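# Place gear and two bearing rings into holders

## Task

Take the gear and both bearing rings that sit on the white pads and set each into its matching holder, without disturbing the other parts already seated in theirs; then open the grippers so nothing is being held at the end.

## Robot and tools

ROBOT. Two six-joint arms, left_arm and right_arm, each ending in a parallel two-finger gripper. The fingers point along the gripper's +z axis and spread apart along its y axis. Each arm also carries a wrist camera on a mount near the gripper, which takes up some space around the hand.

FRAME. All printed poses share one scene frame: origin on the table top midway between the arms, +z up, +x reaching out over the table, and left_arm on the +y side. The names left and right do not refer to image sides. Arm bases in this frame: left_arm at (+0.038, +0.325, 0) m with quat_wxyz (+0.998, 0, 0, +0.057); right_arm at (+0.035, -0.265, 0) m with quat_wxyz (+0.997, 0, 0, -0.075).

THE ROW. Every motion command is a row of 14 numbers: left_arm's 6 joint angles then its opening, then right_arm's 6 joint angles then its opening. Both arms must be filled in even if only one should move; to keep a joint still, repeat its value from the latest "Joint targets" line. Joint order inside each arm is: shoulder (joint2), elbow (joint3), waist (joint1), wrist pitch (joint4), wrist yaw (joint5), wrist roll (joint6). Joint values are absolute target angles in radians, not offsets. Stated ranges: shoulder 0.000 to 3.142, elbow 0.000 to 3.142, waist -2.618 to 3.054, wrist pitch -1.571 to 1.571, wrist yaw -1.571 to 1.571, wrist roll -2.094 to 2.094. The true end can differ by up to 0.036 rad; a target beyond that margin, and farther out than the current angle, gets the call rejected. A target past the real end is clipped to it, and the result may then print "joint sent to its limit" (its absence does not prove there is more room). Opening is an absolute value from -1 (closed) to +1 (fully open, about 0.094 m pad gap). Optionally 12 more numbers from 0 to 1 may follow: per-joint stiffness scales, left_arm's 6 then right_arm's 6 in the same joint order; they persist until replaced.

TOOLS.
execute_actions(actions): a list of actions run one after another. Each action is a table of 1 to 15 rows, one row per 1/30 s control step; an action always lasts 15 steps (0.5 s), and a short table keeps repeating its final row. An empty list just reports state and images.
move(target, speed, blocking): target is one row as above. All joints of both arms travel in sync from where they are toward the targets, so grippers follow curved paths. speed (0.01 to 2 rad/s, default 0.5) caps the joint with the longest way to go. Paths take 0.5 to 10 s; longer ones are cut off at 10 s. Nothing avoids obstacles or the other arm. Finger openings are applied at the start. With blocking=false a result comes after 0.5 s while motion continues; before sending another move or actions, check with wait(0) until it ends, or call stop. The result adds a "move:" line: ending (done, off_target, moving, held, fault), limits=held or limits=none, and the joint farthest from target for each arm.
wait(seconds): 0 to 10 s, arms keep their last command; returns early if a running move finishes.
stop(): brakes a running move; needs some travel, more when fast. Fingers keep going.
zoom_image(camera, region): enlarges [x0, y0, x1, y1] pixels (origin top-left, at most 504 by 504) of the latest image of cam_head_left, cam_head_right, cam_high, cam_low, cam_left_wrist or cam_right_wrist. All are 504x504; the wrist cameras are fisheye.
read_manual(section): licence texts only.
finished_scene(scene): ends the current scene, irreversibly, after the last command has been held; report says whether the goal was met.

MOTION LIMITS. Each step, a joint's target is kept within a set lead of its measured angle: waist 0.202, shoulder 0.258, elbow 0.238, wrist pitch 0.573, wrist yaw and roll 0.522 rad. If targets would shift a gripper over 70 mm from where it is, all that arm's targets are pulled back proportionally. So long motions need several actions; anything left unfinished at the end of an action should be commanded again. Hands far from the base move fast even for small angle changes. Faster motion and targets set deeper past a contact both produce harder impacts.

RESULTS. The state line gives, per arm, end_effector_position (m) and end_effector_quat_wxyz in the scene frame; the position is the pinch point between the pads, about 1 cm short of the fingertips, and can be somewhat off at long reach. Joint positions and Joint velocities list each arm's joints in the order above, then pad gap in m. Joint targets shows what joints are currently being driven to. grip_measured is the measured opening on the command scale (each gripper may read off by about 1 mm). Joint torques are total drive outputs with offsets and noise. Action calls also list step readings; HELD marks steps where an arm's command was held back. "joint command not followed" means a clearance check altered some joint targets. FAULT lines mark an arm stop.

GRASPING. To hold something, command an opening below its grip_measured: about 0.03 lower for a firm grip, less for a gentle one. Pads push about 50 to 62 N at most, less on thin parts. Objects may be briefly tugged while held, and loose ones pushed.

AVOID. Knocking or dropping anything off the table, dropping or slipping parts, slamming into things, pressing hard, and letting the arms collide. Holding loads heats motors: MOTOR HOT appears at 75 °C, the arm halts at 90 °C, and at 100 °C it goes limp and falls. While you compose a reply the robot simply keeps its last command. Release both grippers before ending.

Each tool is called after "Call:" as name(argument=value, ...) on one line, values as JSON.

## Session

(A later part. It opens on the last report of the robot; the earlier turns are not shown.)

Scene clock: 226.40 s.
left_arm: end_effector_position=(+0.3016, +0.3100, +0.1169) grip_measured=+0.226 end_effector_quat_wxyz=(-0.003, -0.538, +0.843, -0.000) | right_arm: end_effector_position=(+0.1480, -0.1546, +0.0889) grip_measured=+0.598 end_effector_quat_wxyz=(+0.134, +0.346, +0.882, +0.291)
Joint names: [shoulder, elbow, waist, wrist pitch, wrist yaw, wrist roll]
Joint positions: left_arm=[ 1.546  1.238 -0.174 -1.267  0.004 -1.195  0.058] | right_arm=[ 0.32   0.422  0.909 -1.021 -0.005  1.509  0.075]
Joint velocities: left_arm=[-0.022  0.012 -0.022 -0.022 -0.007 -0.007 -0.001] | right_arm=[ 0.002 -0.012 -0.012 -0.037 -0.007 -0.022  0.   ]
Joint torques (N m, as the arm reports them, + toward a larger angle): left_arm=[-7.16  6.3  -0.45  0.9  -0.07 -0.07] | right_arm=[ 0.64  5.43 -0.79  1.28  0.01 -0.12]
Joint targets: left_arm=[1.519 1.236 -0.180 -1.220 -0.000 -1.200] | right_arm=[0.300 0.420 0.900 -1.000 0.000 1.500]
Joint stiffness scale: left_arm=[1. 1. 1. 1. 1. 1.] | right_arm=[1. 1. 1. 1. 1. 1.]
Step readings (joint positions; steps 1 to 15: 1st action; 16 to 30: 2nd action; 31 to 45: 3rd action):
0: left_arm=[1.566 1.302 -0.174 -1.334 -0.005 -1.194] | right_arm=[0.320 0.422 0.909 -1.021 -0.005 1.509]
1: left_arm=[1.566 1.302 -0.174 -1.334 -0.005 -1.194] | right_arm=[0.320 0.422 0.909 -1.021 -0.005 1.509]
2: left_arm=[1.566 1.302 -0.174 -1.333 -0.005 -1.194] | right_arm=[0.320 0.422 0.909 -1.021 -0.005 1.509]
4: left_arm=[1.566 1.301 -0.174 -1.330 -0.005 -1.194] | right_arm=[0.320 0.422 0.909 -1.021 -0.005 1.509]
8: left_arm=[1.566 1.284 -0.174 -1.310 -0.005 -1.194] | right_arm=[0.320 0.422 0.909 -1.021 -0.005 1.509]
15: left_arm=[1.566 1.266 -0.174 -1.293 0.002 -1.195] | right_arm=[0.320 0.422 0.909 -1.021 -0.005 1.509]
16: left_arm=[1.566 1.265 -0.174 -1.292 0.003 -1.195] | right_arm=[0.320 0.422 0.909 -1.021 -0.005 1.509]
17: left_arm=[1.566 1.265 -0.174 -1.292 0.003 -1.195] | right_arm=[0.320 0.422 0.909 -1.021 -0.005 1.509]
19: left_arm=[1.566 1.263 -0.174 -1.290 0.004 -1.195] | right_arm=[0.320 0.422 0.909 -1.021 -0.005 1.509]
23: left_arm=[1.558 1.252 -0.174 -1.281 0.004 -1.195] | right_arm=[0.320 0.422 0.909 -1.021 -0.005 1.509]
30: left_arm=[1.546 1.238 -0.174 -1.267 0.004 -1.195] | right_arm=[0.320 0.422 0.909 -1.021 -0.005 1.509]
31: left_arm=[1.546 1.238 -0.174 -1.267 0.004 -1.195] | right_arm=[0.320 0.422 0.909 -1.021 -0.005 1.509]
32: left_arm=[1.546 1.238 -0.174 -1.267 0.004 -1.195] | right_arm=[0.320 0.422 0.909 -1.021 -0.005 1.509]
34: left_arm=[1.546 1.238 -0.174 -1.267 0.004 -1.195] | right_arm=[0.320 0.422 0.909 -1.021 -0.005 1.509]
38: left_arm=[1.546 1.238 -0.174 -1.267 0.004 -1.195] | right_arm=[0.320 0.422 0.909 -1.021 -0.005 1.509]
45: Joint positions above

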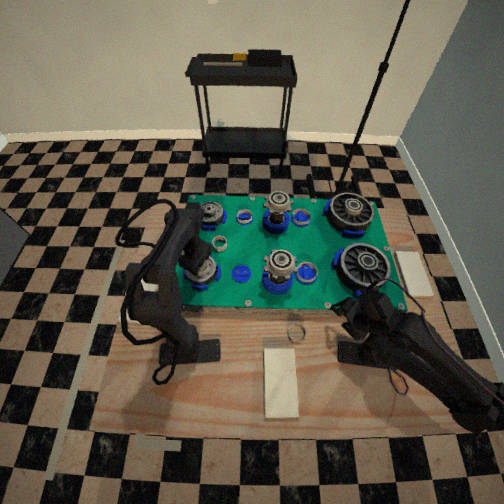

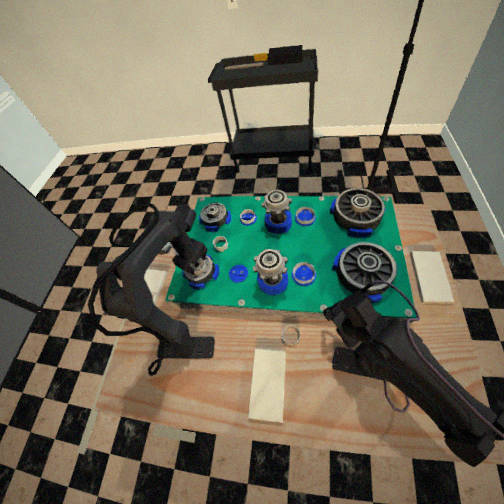

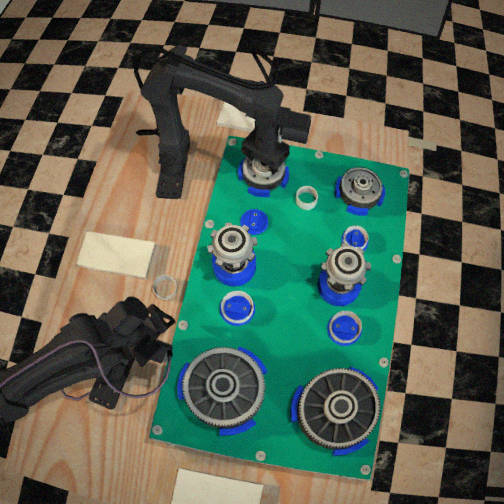

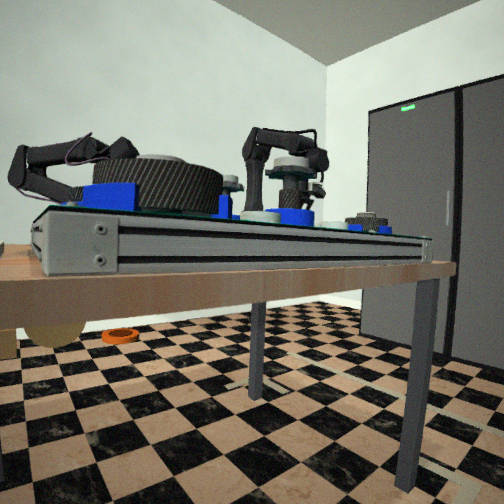

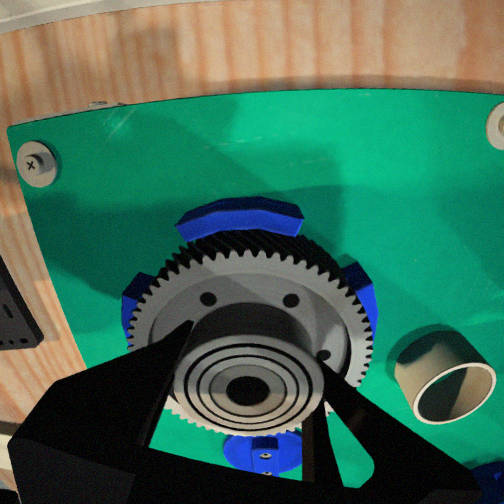

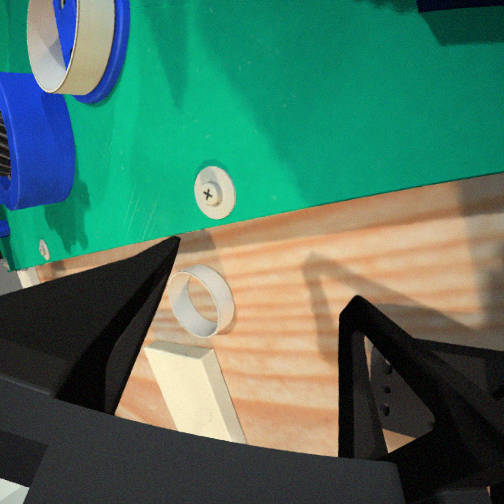

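Call:
execute_actions(actions=[])

Scene clock: 228.20 s.
left_arm: end_effector_position=(+0.3016, +0.3100, +0.1169) grip_measured=+0.226 end_effector_quat_wxyz=(-0.003, -0.538, +0.843, -0.000) | right_arm: end_effector_position=(+0.1480, -0.1546, +0.0889) grip_measured=+0.598 end_effector_quat_wxyz=(+0.134, +0.346, +0.882, +0.291)
Joint names: [shoulder, elbow, waist, wrist pitch, wrist yaw, wrist roll]
Joint positions: left_arm=[ 1.546  1.238 -0.174 -1.267  0.004 -1.195  0.058] | right_arm=[ 0.32   0.422  0.909 -1.021 -0.005  1.509  0.075]
Joint velocities: left_arm=[ 0.007 -0.032 -0.007 -0.051  0.022  0.022 -0.   ] | right_arm=[-0.007 -0.022  0.002 -0.051 -0.037 -0.022  0.   ]
Joint torques (N m, as the arm reports them, + toward a larger angle): left_arm=[-7.22  6.33 -0.39  0.92 -0.07 -0.08] | right_arm=[ 0.63  5.39 -0.85  1.3   0.   -0.12]
Joint targets: left_arm=[1.519 1.236 -0.180 -1.220 -0.000 -1.200] | right_arm=[0.300 0.420 0.900 -1.000 0.000 1.500]
Joint stiffness scale: left_arm=[1. 1. 1. 1. 1. 1.] | right_arm=[1. 1. 1. 1. 1. 1.]

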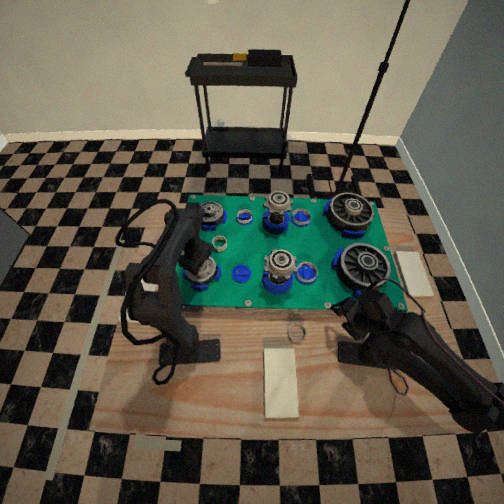

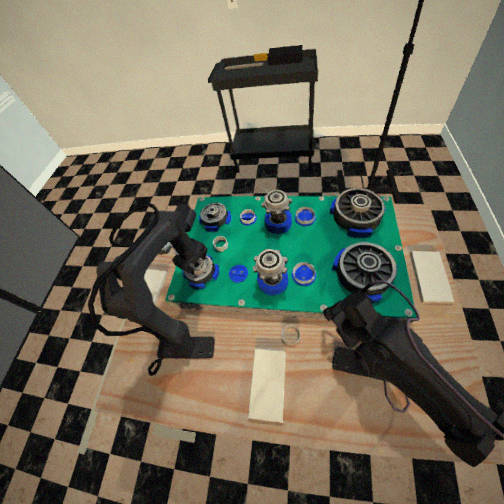

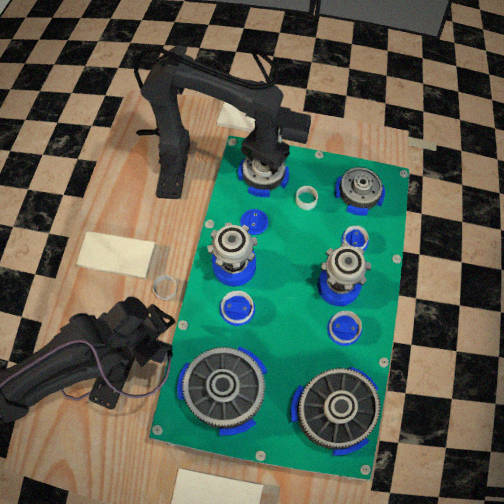

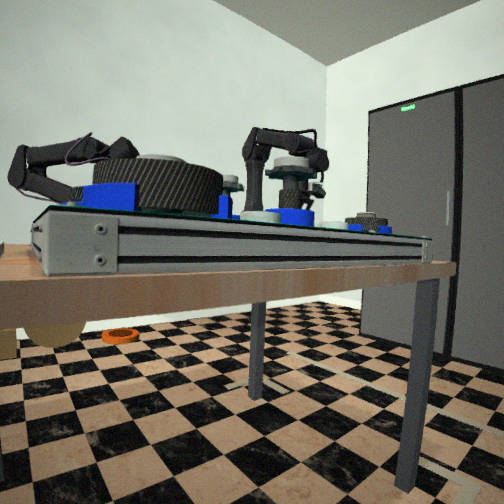

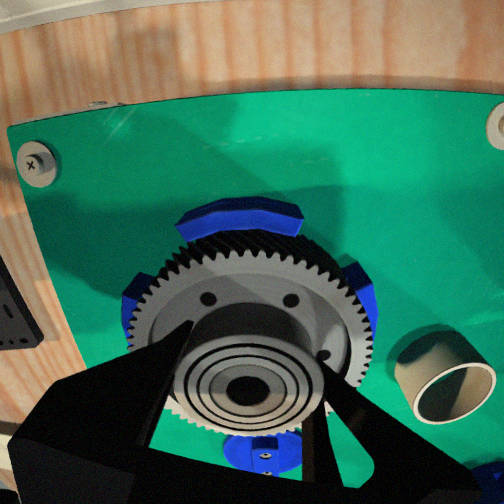

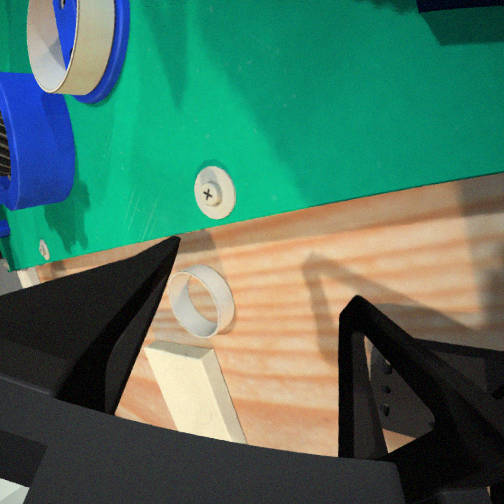

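Call:
execute_actions(actions=[[[1.53,1.238,-0.176,-1.25,0,-1.2,0.7, 0.3,0.42,0.9,-1.0,0,1.5,0.6]],[[1.53,1.238,-0.176,-1.25,0,-1.2,0.7, 0.3,0.42,0.9,-1.0,0,1.5,0.6]]])

Scene clock: 229.47 s.
left_arm: end_effector_position=(+0.3013, +0.3101, +0.1169) grip_measured=+0.696 end_effector_quat_wxyz=(-0.003, -0.538, +0.843, +0.000) | right_arm: end_effector_position=(+0.1480, -0.1546, +0.0889) grip_measured=+0.598 end_effector_quat_wxyz=(+0.134, +0.346, +0.882, +0.291)
Joint names: [shoulder, elbow, waist, wrist pitch, wrist yaw, wrist roll]
Joint positions: left_arm=[ 1.546  1.238 -0.174 -1.268  0.004 -1.195  0.08 ] | right_arm=[ 0.32   0.422  0.909 -1.021 -0.005  1.509  0.075]
Joint velocities: left_arm=[ 0.007 -0.012  0.022 -0.007  0.081 -0.037  0.   ] | right_arm=[-0.022  0.007  0.002 -0.022 -0.037 -0.066 -0.001]
Joint torques (N m, as the arm reports them, + toward a larger angle): left_arm=[-6.42  6.49 -0.15  0.55 -0.07 -0.09] | right_arm=[ 0.6   5.39 -0.79  1.29  0.   -0.14]
Joint targets: left_arm=[1.530 1.238 -0.176 -1.250 0.000 -1.200] | right_arm=[0.300 0.420 0.900 -1.000 -0.000 1.500]
Joint stiffness scale: left_arm=[1. 1. 1. 1. 1. 1.] | right_arm=[1. 1. 1. 1. 1. 1.]
Step readings (joint positions; steps 1 to 15: 1st action; 16 to 30: 2nd action):
0: left_arm=[1.546 1.238 -0.174 -1.267 0.004 -1.195] | right_arm=[0.320 0.422 0.909 -1.021 -0.005 1.509]
1: left_arm=[1.546 1.238 -0.174 -1.267 0.004 -1.195] | right_arm=[0.320 0.422 0.909 -1.021 -0.005 1.509]
2: left_arm=[1.546 1.238 -0.174 -1.265 0.004 -1.195] | right_arm=[0.320 0.422 0.909 -1.021 -0.005 1.509]
4: left_arm=[1.546 1.238 -0.174 -1.268 0.004 -1.195] | right_arm=[0.320 0.422 0.909 -1.021 -0.005 1.509]
8: left_arm=[1.546 1.238 -0.174 -1.268 0.004 -1.195] | right_arm=[0.320 0.422 0.909 -1.021 -0.005 1.509]
15: left_arm=[1.546 1.238 -0.174 -1.268 0.004 -1.195] | right_arm=[0.320 0.422 0.909 -1.021 -0.005 1.509]
16: left_arm=[1.546 1.238 -0.174 -1.268 0.004 -1.195] | right_arm=[0.320 0.422 0.909 -1.021 -0.005 1.509]
17: left_arm=[1.546 1.238 -0.174 -1.268 0.004 -1.195] | right_arm=[0.320 0.422 0.909 -1.021 -0.005 1.509]
19: left_arm=[1.546 1.238 -0.174 -1.268 0.004 -1.195] | right_arm=[0.320 0.422 0.909 -1.021 -0.005 1.509]
23: left_arm=[1.546 1.238 -0.174 -1.268 0.004 -1.195] | right_arm=[0.320 0.422 0.909 -1.021 -0.005 1.509]
30: Joint positions above

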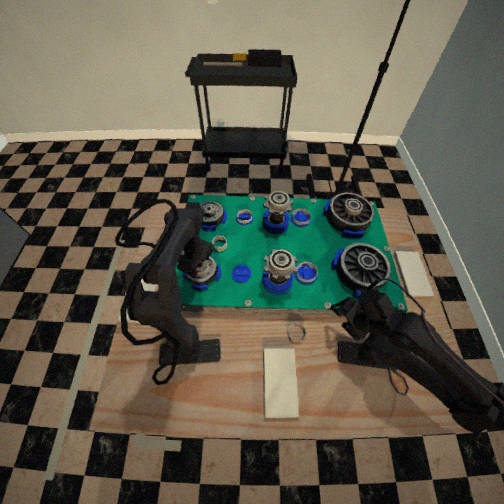

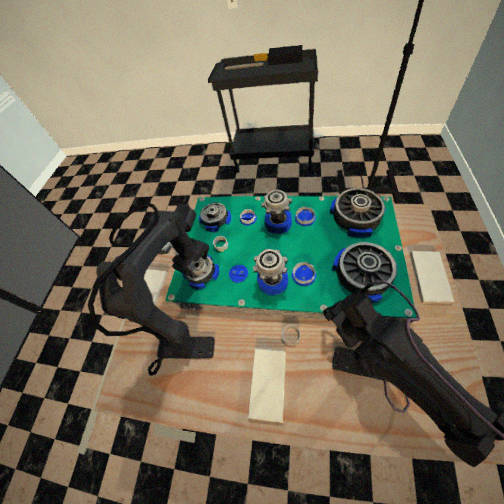

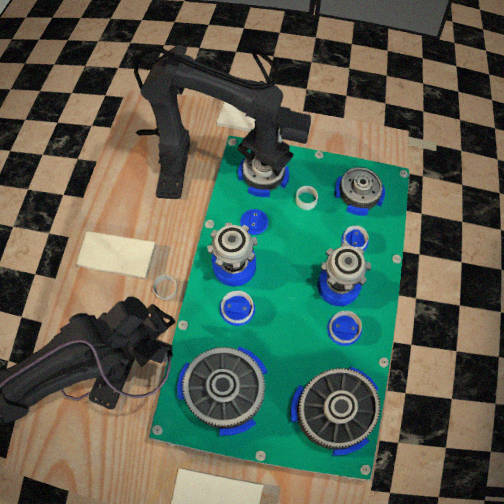

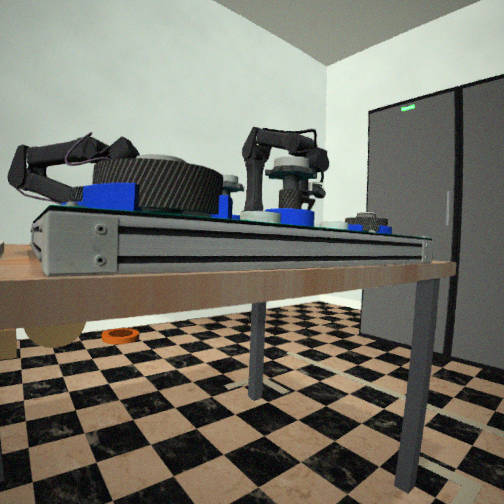

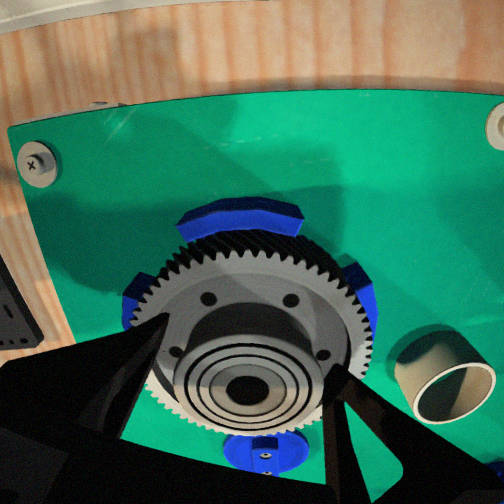

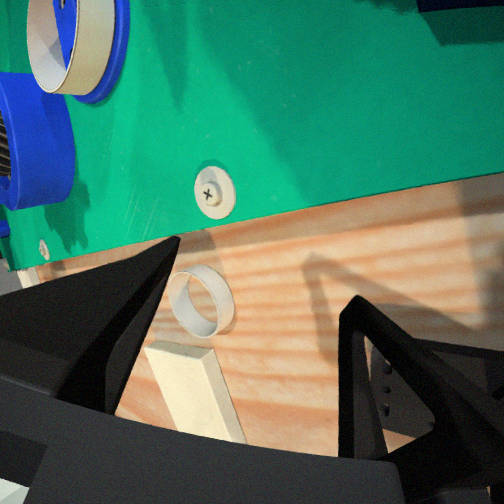

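Call:
move(target=[1.545,1.58,-0.176,-1.54,0,-1.2,0.7, 0.1,0.42,0.7,0,0,1.0,0.6], speed=0.8)

Call:
zoom_image(camera="cam_high", region=[180,80,420,260])

Scene clock: 232.60 s.
left_arm: end_effector_position=(+0.3079, +0.3094, +0.1945) grip_measured=+0.698 end_effector_quat_wxyz=(+0.018, -0.537, +0.843, -0.016) | right_arm: end_effector_position=(+0.2141, -0.1502, +0.3488) grip_measured=+0.598 end_effector_quat_wxyz=(+0.564, +0.133, +0.587, +0.565)
Joint names: [shoulder, elbow, waist, wrist pitch, wrist yaw, wrist roll]
Joint positions: left_arm=[ 1.546  1.547 -0.174 -1.523  0.005 -1.195  0.08 ] | right_arm=[ 0.118  0.422  0.709 -0.026 -0.005  1.01   0.075]
Joint velocities: left_arm=[ 0.007  0.012 -0.012  0.007  0.066  0.007 -0.   ] | right_arm=[ 0.007 -0.012 -0.002  0.139 -0.037 -0.037  0.   ]
Joint torques (N m, as the arm reports them, + toward a larger angle): left_arm=[-5.23  9.39 -0.14  0.28 -0.07 -0.07] | right_arm=[ 1.36  5.25 -0.81  1.68  0.03 -0.13]
Joint targets: left_arm=[1.545 1.580 -0.176 -1.540 -0.000 -1.200] | right_arm=[0.100 0.420 0.700 -0.000 -0.000 1.000]
Joint stiffness scale: left_arm=[1. 1. 1. 1. 1. 1.] | right_arm=[1. 1. 1. 1. 1. 1.]
move: off_target (left_arm, right_arm); limits=none; left_arm: farthest joint: the elbow, 0.033 radians from its target (0.342 radians at the start); right_arm: farthest joint: the wrist pitch, 0.026 radians from its target (1.021 radians at the start)

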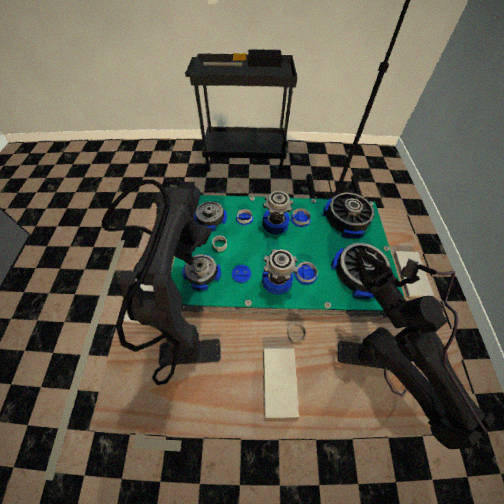

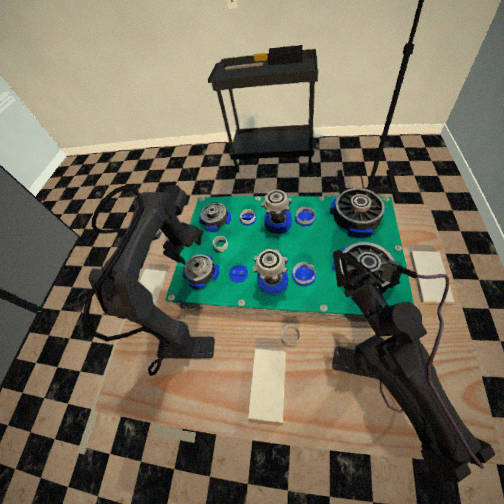

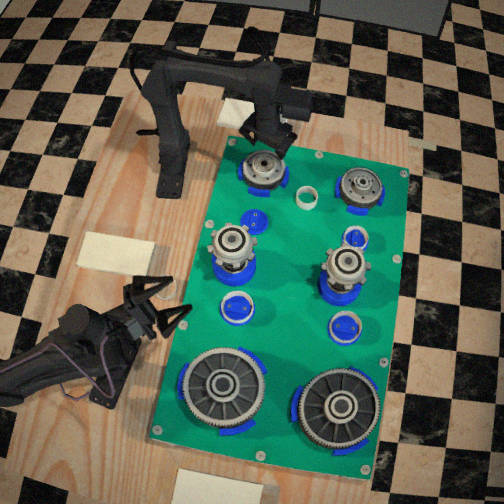

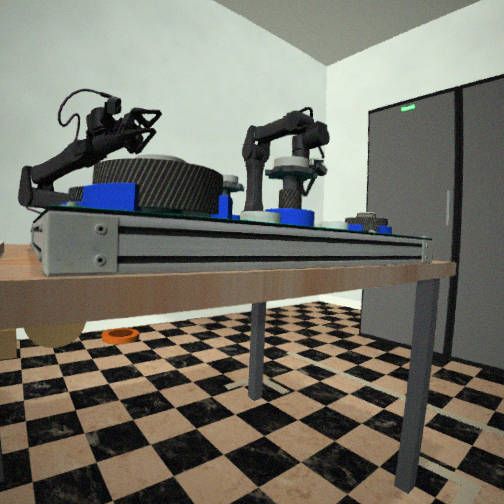

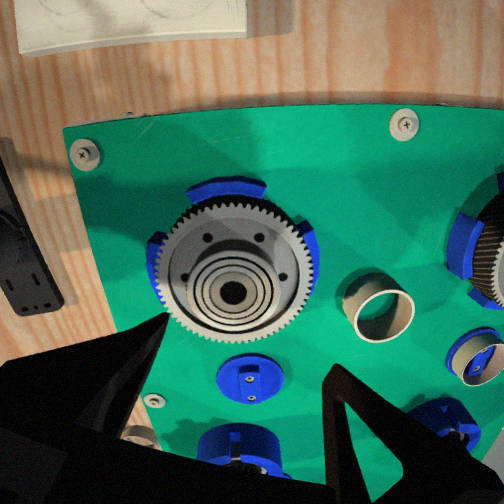

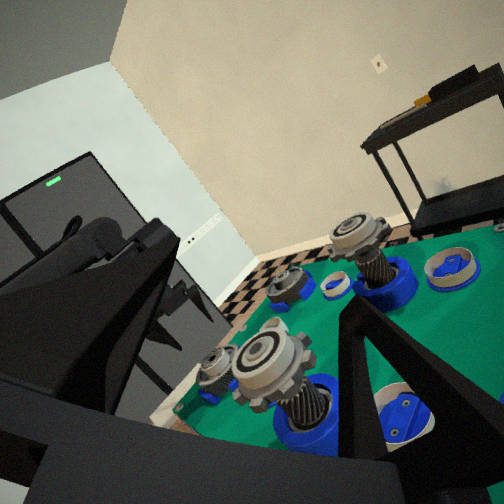

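Region (180, 80, 420, 260) of cam_high's 504x504 image, scaled by 2.100, with more detail than that image has; it fills the top 378 rows of this view, and the rest is white.

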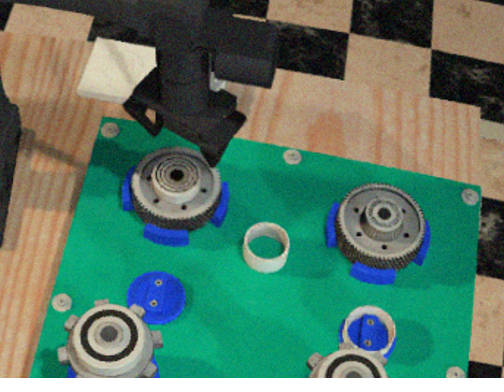

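Call:
move(target=[1.36,1.29,-1.485,-1.49,0,-1.2,0.7, 0.1,0.42,-1.2,0,0,0,0.6], speed=0.9)

Call:
move(target=[1.878,1.585,-1.485,-1.23,0,0.0,0.7, 0.1,0.42,-1.2,0,0,0,0.6], speed=0.8)

Scene clock: 237.73 s.
left_arm: end_effector_position=(+0.0827, +0.1123, +0.1700) grip_measured=+0.698 end_effector_quat_wxyz=(-0.005, +0.084, +0.996, +0.003) | right_arm: end_effector_position=(+0.0844, -0.4713, +0.3490) grip_measured=+0.598 end_effector_quat_wxyz=(+0.627, +0.375, +0.471, -0.495)
Joint names: [shoulder, elbow, waist, wrist pitch, wrist yaw, wrist roll]
Joint positions: left_arm=[ 1.385  1.306 -1.478 -1.501  0.008 -1.195  0.08 ] | right_arm=[ 0.118  0.422 -1.191 -0.025 -0.001  0.005  0.075]
Joint velocities: left_arm=[ 0.012 -0.022  0.017  0.022  0.066 -0.007 -0.001] | right_arm=[-0.022 -0.002 -0.017 -0.051 -0.007 -0.022 -0.   ]
Joint torques (N m, as the arm reports them, + toward a larger angle): left_arm=[-5.75  4.98 -0.59  0.46 -0.08 -0.09] | right_arm=[ 1.39  5.29 -0.73  1.69 -0.03 -0.06]
Joint targets: left_arm=[1.360 1.290 -1.485 -1.490 0.000 -1.200] | right_arm=[0.100 0.420 -1.200 -0.000 0.000 -0.000]
Joint stiffness scale: left_arm=[1. 1. 1. 1. 1. 1.] | right_arm=[1. 1. 1. 1. 1. 1.]
move: off_target (left_arm, right_arm); limits=none; left_arm: farthest joint: the shoulder, 0.025 radians from its target (0.186 radians at the start); right_arm: farthest joint: the wrist pitch, 0.025 radians from its target (0.025 radians at the start)

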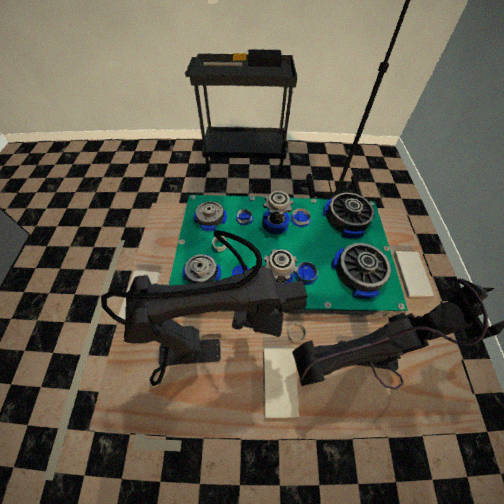

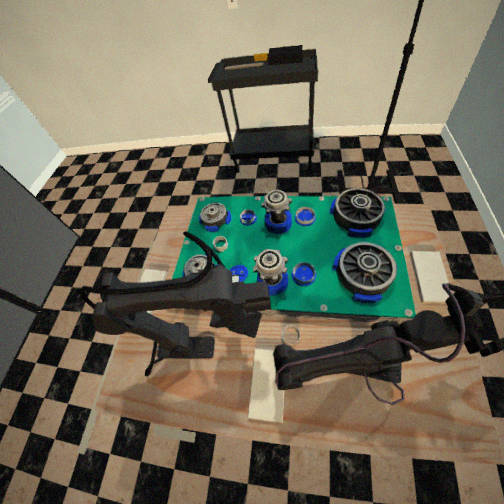

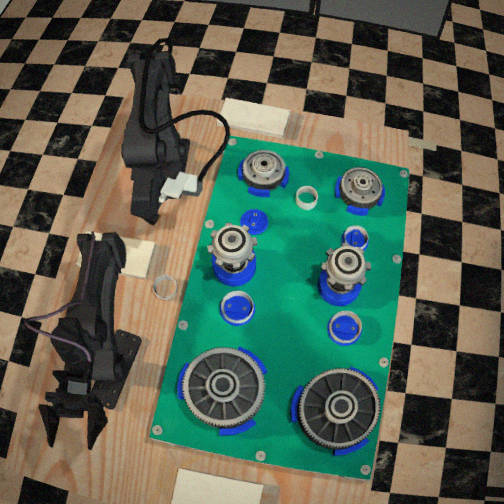

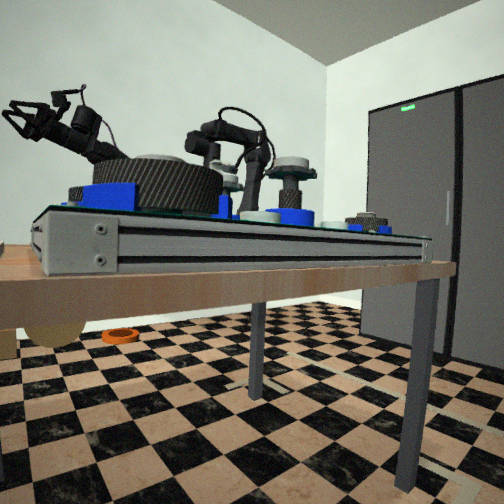

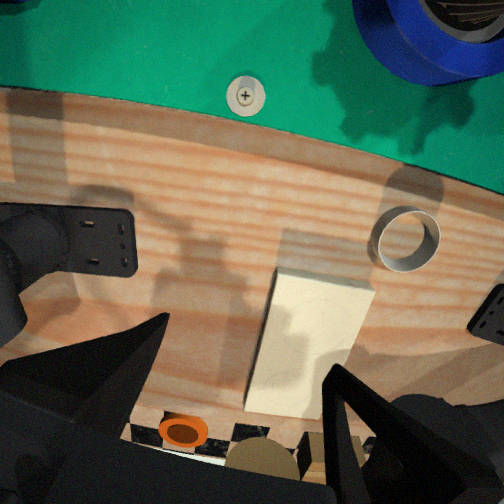

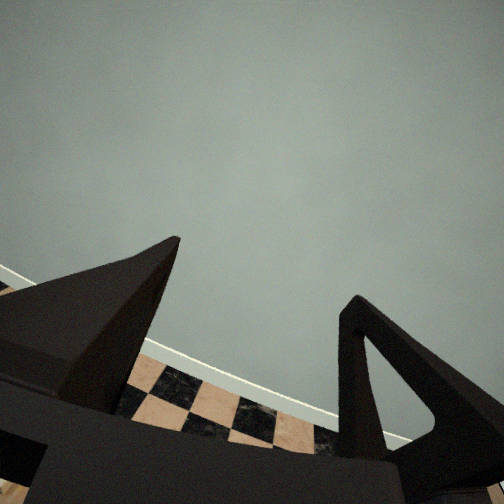

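Scene clock: 240.10 s.
left_arm: end_effector_position=(+0.1098, -0.0163, +0.0990) grip_measured=+0.698 end_effector_quat_wxyz=(-0.005, +0.627, +0.779, -0.001) | right_arm: end_effector_position=(+0.0844, -0.4713, +0.3490) grip_measured=+0.598 end_effector_quat_wxyz=(+0.627, +0.375, +0.471, -0.495)
Joint names: [shoulder, elbow, waist, wrist pitch, wrist yaw, wrist roll]
Joint positions: left_arm=[ 1.878  1.547 -1.478 -1.247  0.008 -0.009  0.08 ] | right_arm=[ 0.118  0.422 -1.191 -0.025 -0.001  0.004  0.075]
Joint velocities: left_arm=[-0.007  0.022  0.012 -0.037 -0.095 -0.022  0.   ] | right_arm=[ 0.007 -0.012  0.002  0.022 -0.037  0.037 -0.   ]
Joint torques (N m, as the arm reports them, + toward a larger angle): left_arm=[-7.73  9.78 -0.56  0.51 -0.1   0.03] | right_arm=[ 1.33  5.26 -0.74  1.68 -0.01 -0.06]
Joint targets: left_arm=[1.878 1.585 -1.485 -1.230 0.000 -0.000] | right_arm=[0.100 0.420 -1.200 -0.000 -0.000 0.000]
Joint stiffness scale: left_arm=[1. 1. 1. 1. 1. 1.] | right_arm=[1. 1. 1. 1. 1. 1.]
move: off_target (left_arm, right_arm); limits=none; left_arm: farthest joint: the elbow, 0.038 radians from its target (0.279 radians at the start); right_arm: farthest joint: the wrist pitch, 0.025 radians from its target (0.025 radians at the start)

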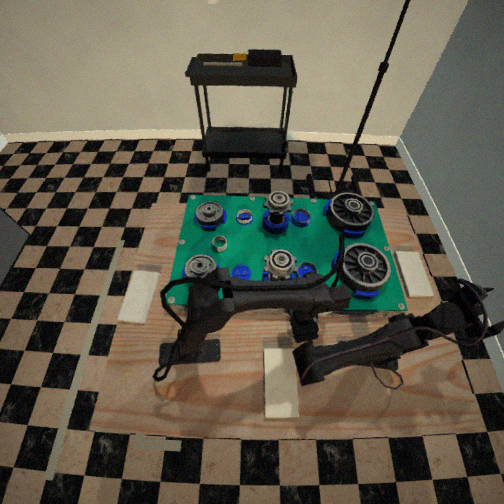

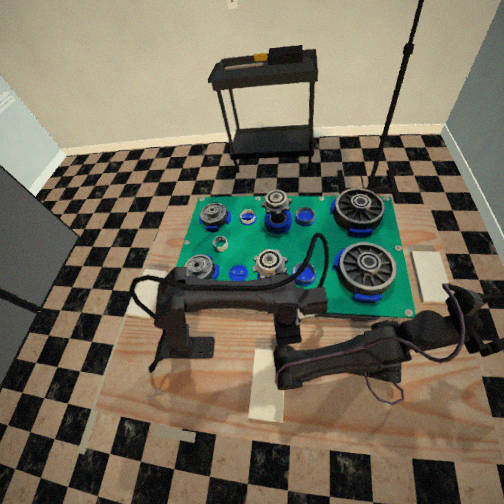

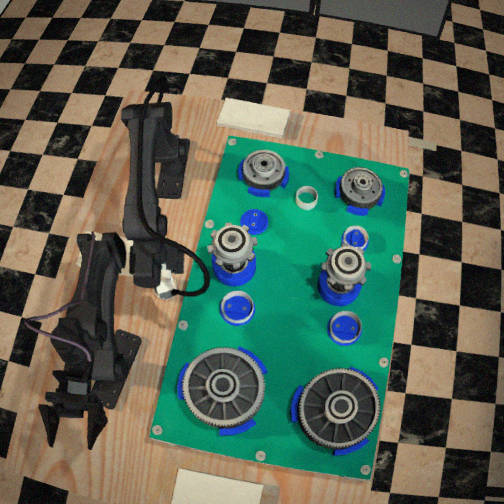

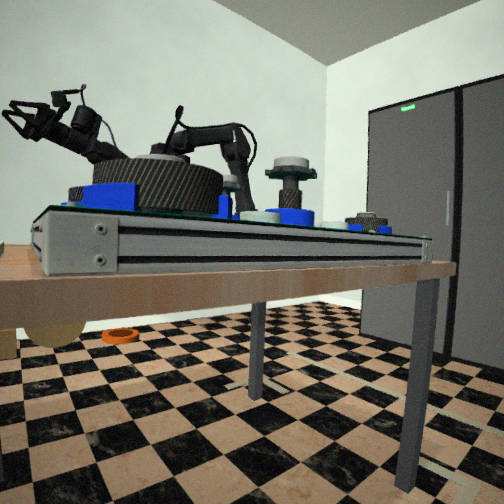

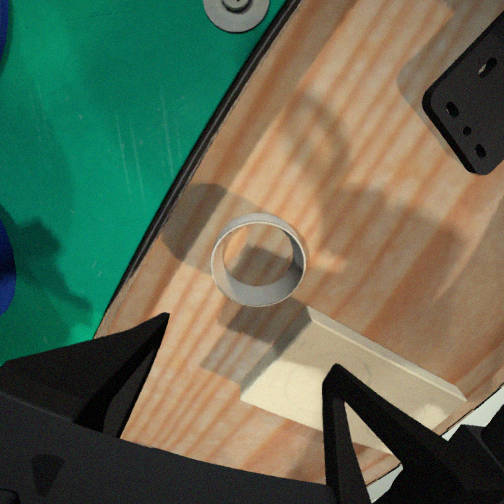

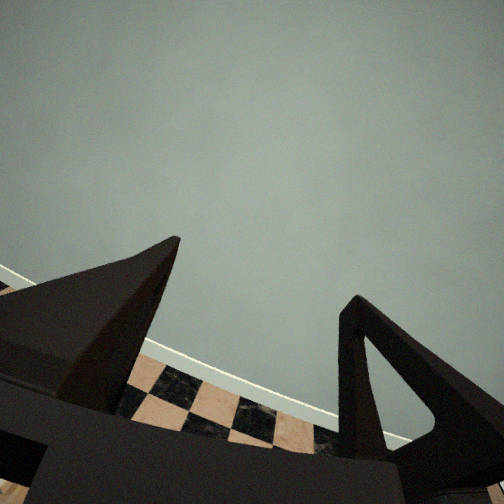

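Call:
move(target=[1.878,1.585,-1.485,-1.23,0,0.0,0.7, 0.1,0.42,-0.3,0,0,0,0.6], speed=1.0)

Call:
move(target=[1.90,1.46,-1.485,-1.12,0,2.0,0.8, 0.1,0.42,-0.3,0,0,0,0.6], speed=1.2)

Scene clock: 243.67 s.
left_arm: end_effector_position=(+0.1099, -0.0164, +0.0990) grip_measured=+0.698 end_effector_quat_wxyz=(-0.005, +0.627, +0.779, -0.001) | right_arm: end_effector_position=(+0.2259, -0.3576, +0.3491) grip_measured=+0.599 end_effector_quat_wxyz=(+0.778, +0.138, +0.586, -0.180)
Joint names: [shoulder, elbow, waist, wrist pitch, wrist yaw, wrist roll]
Joint positions: left_arm=[ 1.878  1.547 -1.478 -1.246  0.008 -0.007  0.08 ] | right_arm=[ 0.118  0.422 -0.309 -0.024 -0.001  0.004  0.075]
Joint velocities: left_arm=[-0.002 -0.012  0.017 -0.022  0.007  0.051 -0.001] | right_arm=[ 0.002  0.017  0.002  0.022 -0.022  0.007 -0.001]
Joint torques (N m, as the arm reports them, + toward a larger angle): left_arm=[-7.75  9.81 -0.54  0.53 -0.09  0.04] | right_arm=[ 1.35  5.28  0.76  1.68 -0.03 -0.05]
Joint targets: left_arm=[1.878 1.585 -1.485 -1.230 0.000 0.000] | right_arm=[0.100 0.420 -0.300 0.000 -0.000 -0.000]
Joint stiffness scale: left_arm=[1. 1. 1. 1. 1. 1.] | right_arm=[1. 1. 1. 1. 1. 1.]
move: off_target (left_arm, right_arm); limits=none; left_arm: farthest joint: the elbow, 0.038 radians from its target (0.038 radians at the start); right_arm: farthest joint: the wrist pitch, 0.024 radians from its target (0.025 radians at the start)

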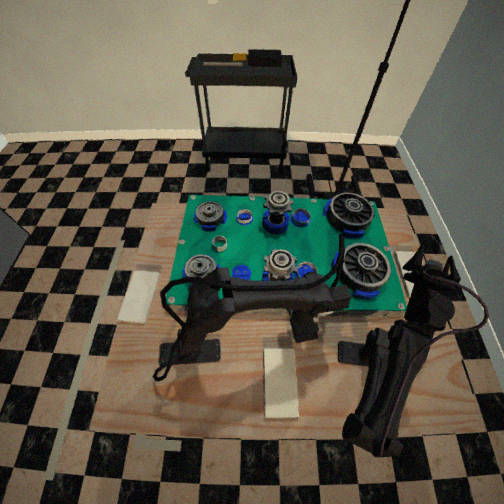

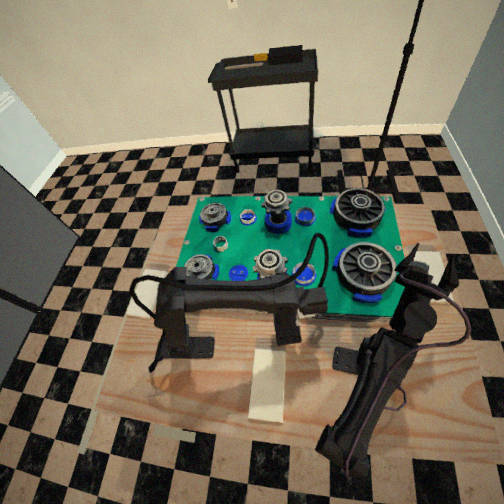

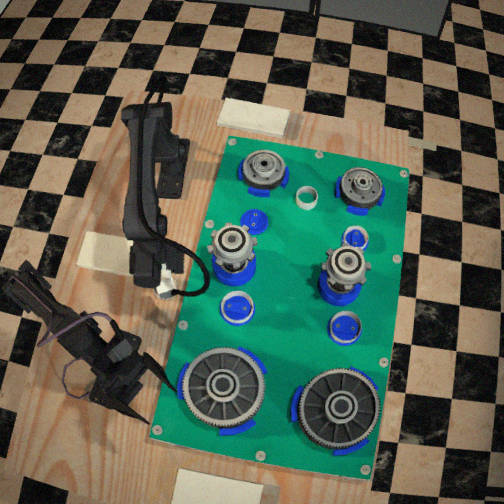

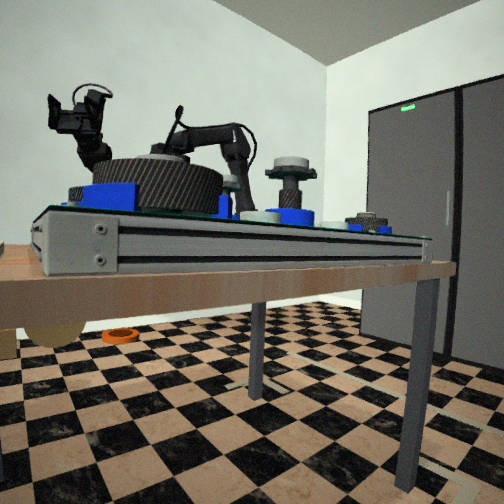

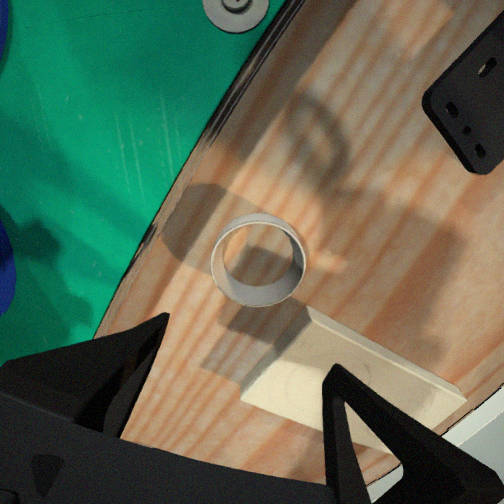

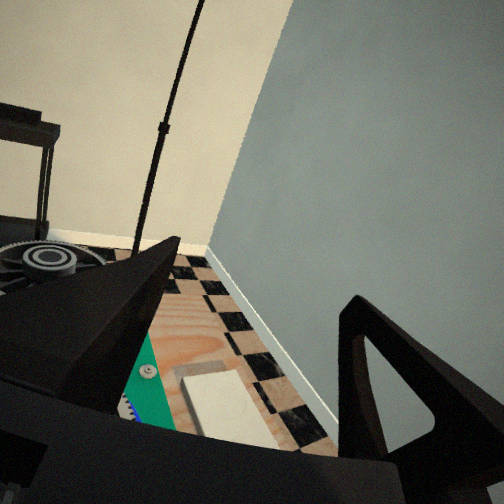

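Scene clock: 246.33 s.
left_arm: end_effector_position=(+0.1129, -0.0244, +0.0767) grip_measured=+0.798 end_effector_quat_wxyz=(+0.012, +0.994, -0.106, +0.004) | right_arm: end_effector_position=(+0.2259, -0.3576, +0.3491) grip_measured=+0.599 end_effector_quat_wxyz=(+0.778, +0.138, +0.586, -0.180)
Joint names: [shoulder, elbow, waist, wrist pitch, wrist yaw, wrist roll]
Joint positions: left_arm=[ 1.891  1.475 -1.478 -1.129  0.001  1.992  0.084] | right_arm=[ 0.118  0.422 -0.309 -0.024 -0.001  0.004  0.075]
Joint velocities: left_arm=[-0.002  0.012  0.007 -0.066 -0.066 -0.022  0.   ] | right_arm=[ 0.002 -0.007 -0.002  0.037  0.007 -0.007  0.   ]
Joint torques (N m, as the arm reports them, + toward a larger angle): left_arm=[-7.23  5.1  -0.58  0.52 -0.05  0.06] | right_arm=[ 1.36  5.29  0.77  1.69 -0.03 -0.06]
Joint targets: left_arm=[1.900 1.460 -1.485 -1.120 -0.000 2.000] | right_arm=[0.100 0.420 -0.300 0.000 0.000 -0.000]
Joint stiffness scale: left_arm=[1. 1. 1. 1. 1. 1.] | right_arm=[1. 1. 1. 1. 1. 1.]
move: off_target (right_arm); limits=none; left_arm: farthest joint: the elbow, 0.015 radians from its target (0.087 radians at the start); right_arm: farthest joint: the wrist pitch, 0.024 radians from its target (0.024 radians at the start)

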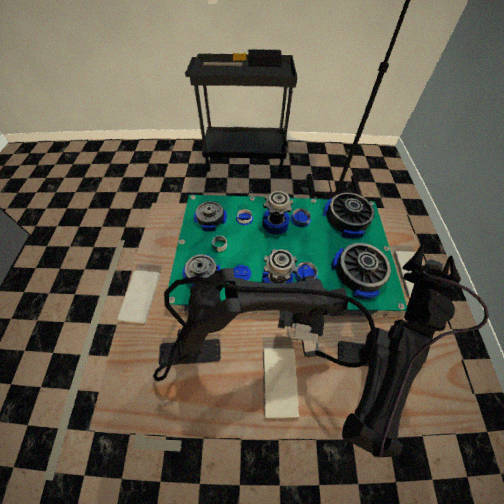

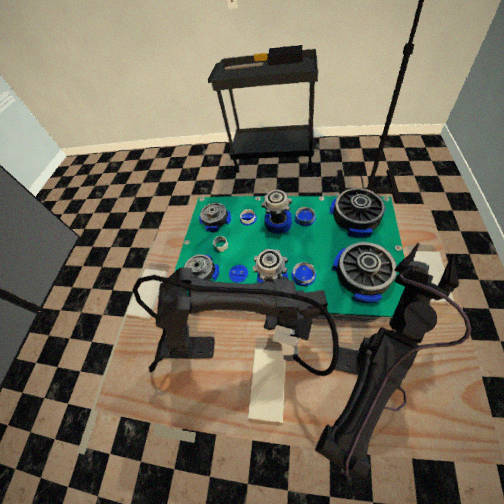

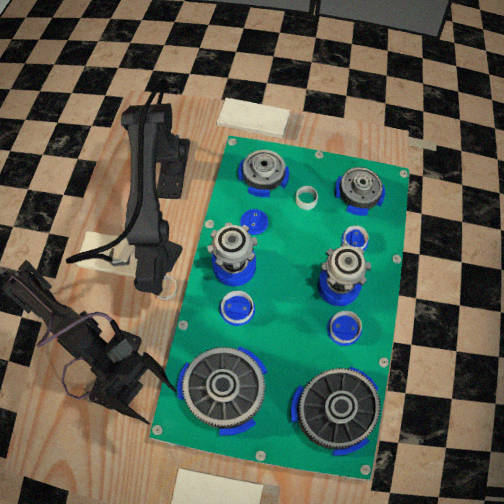

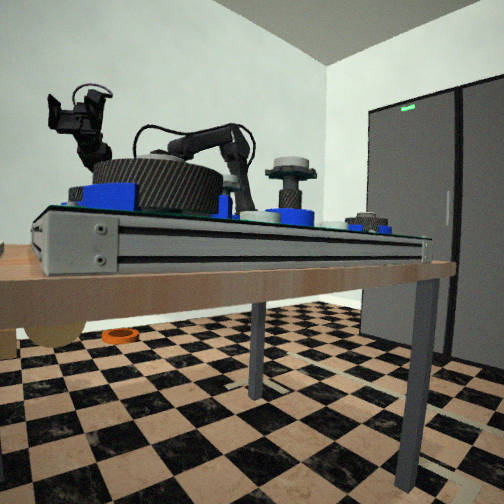

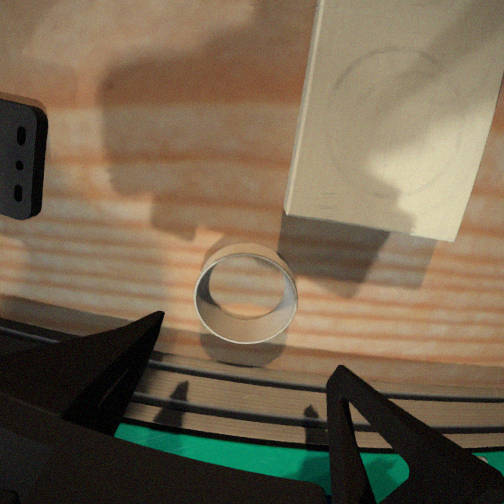

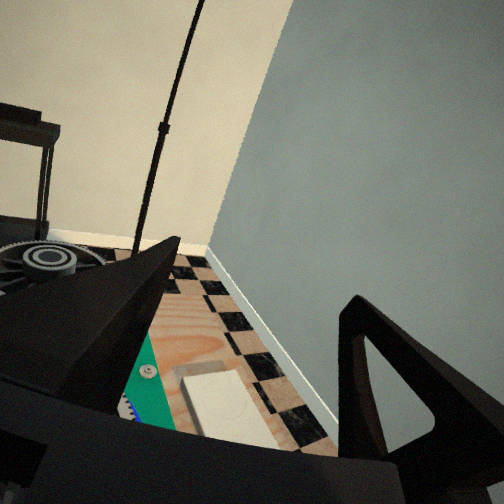

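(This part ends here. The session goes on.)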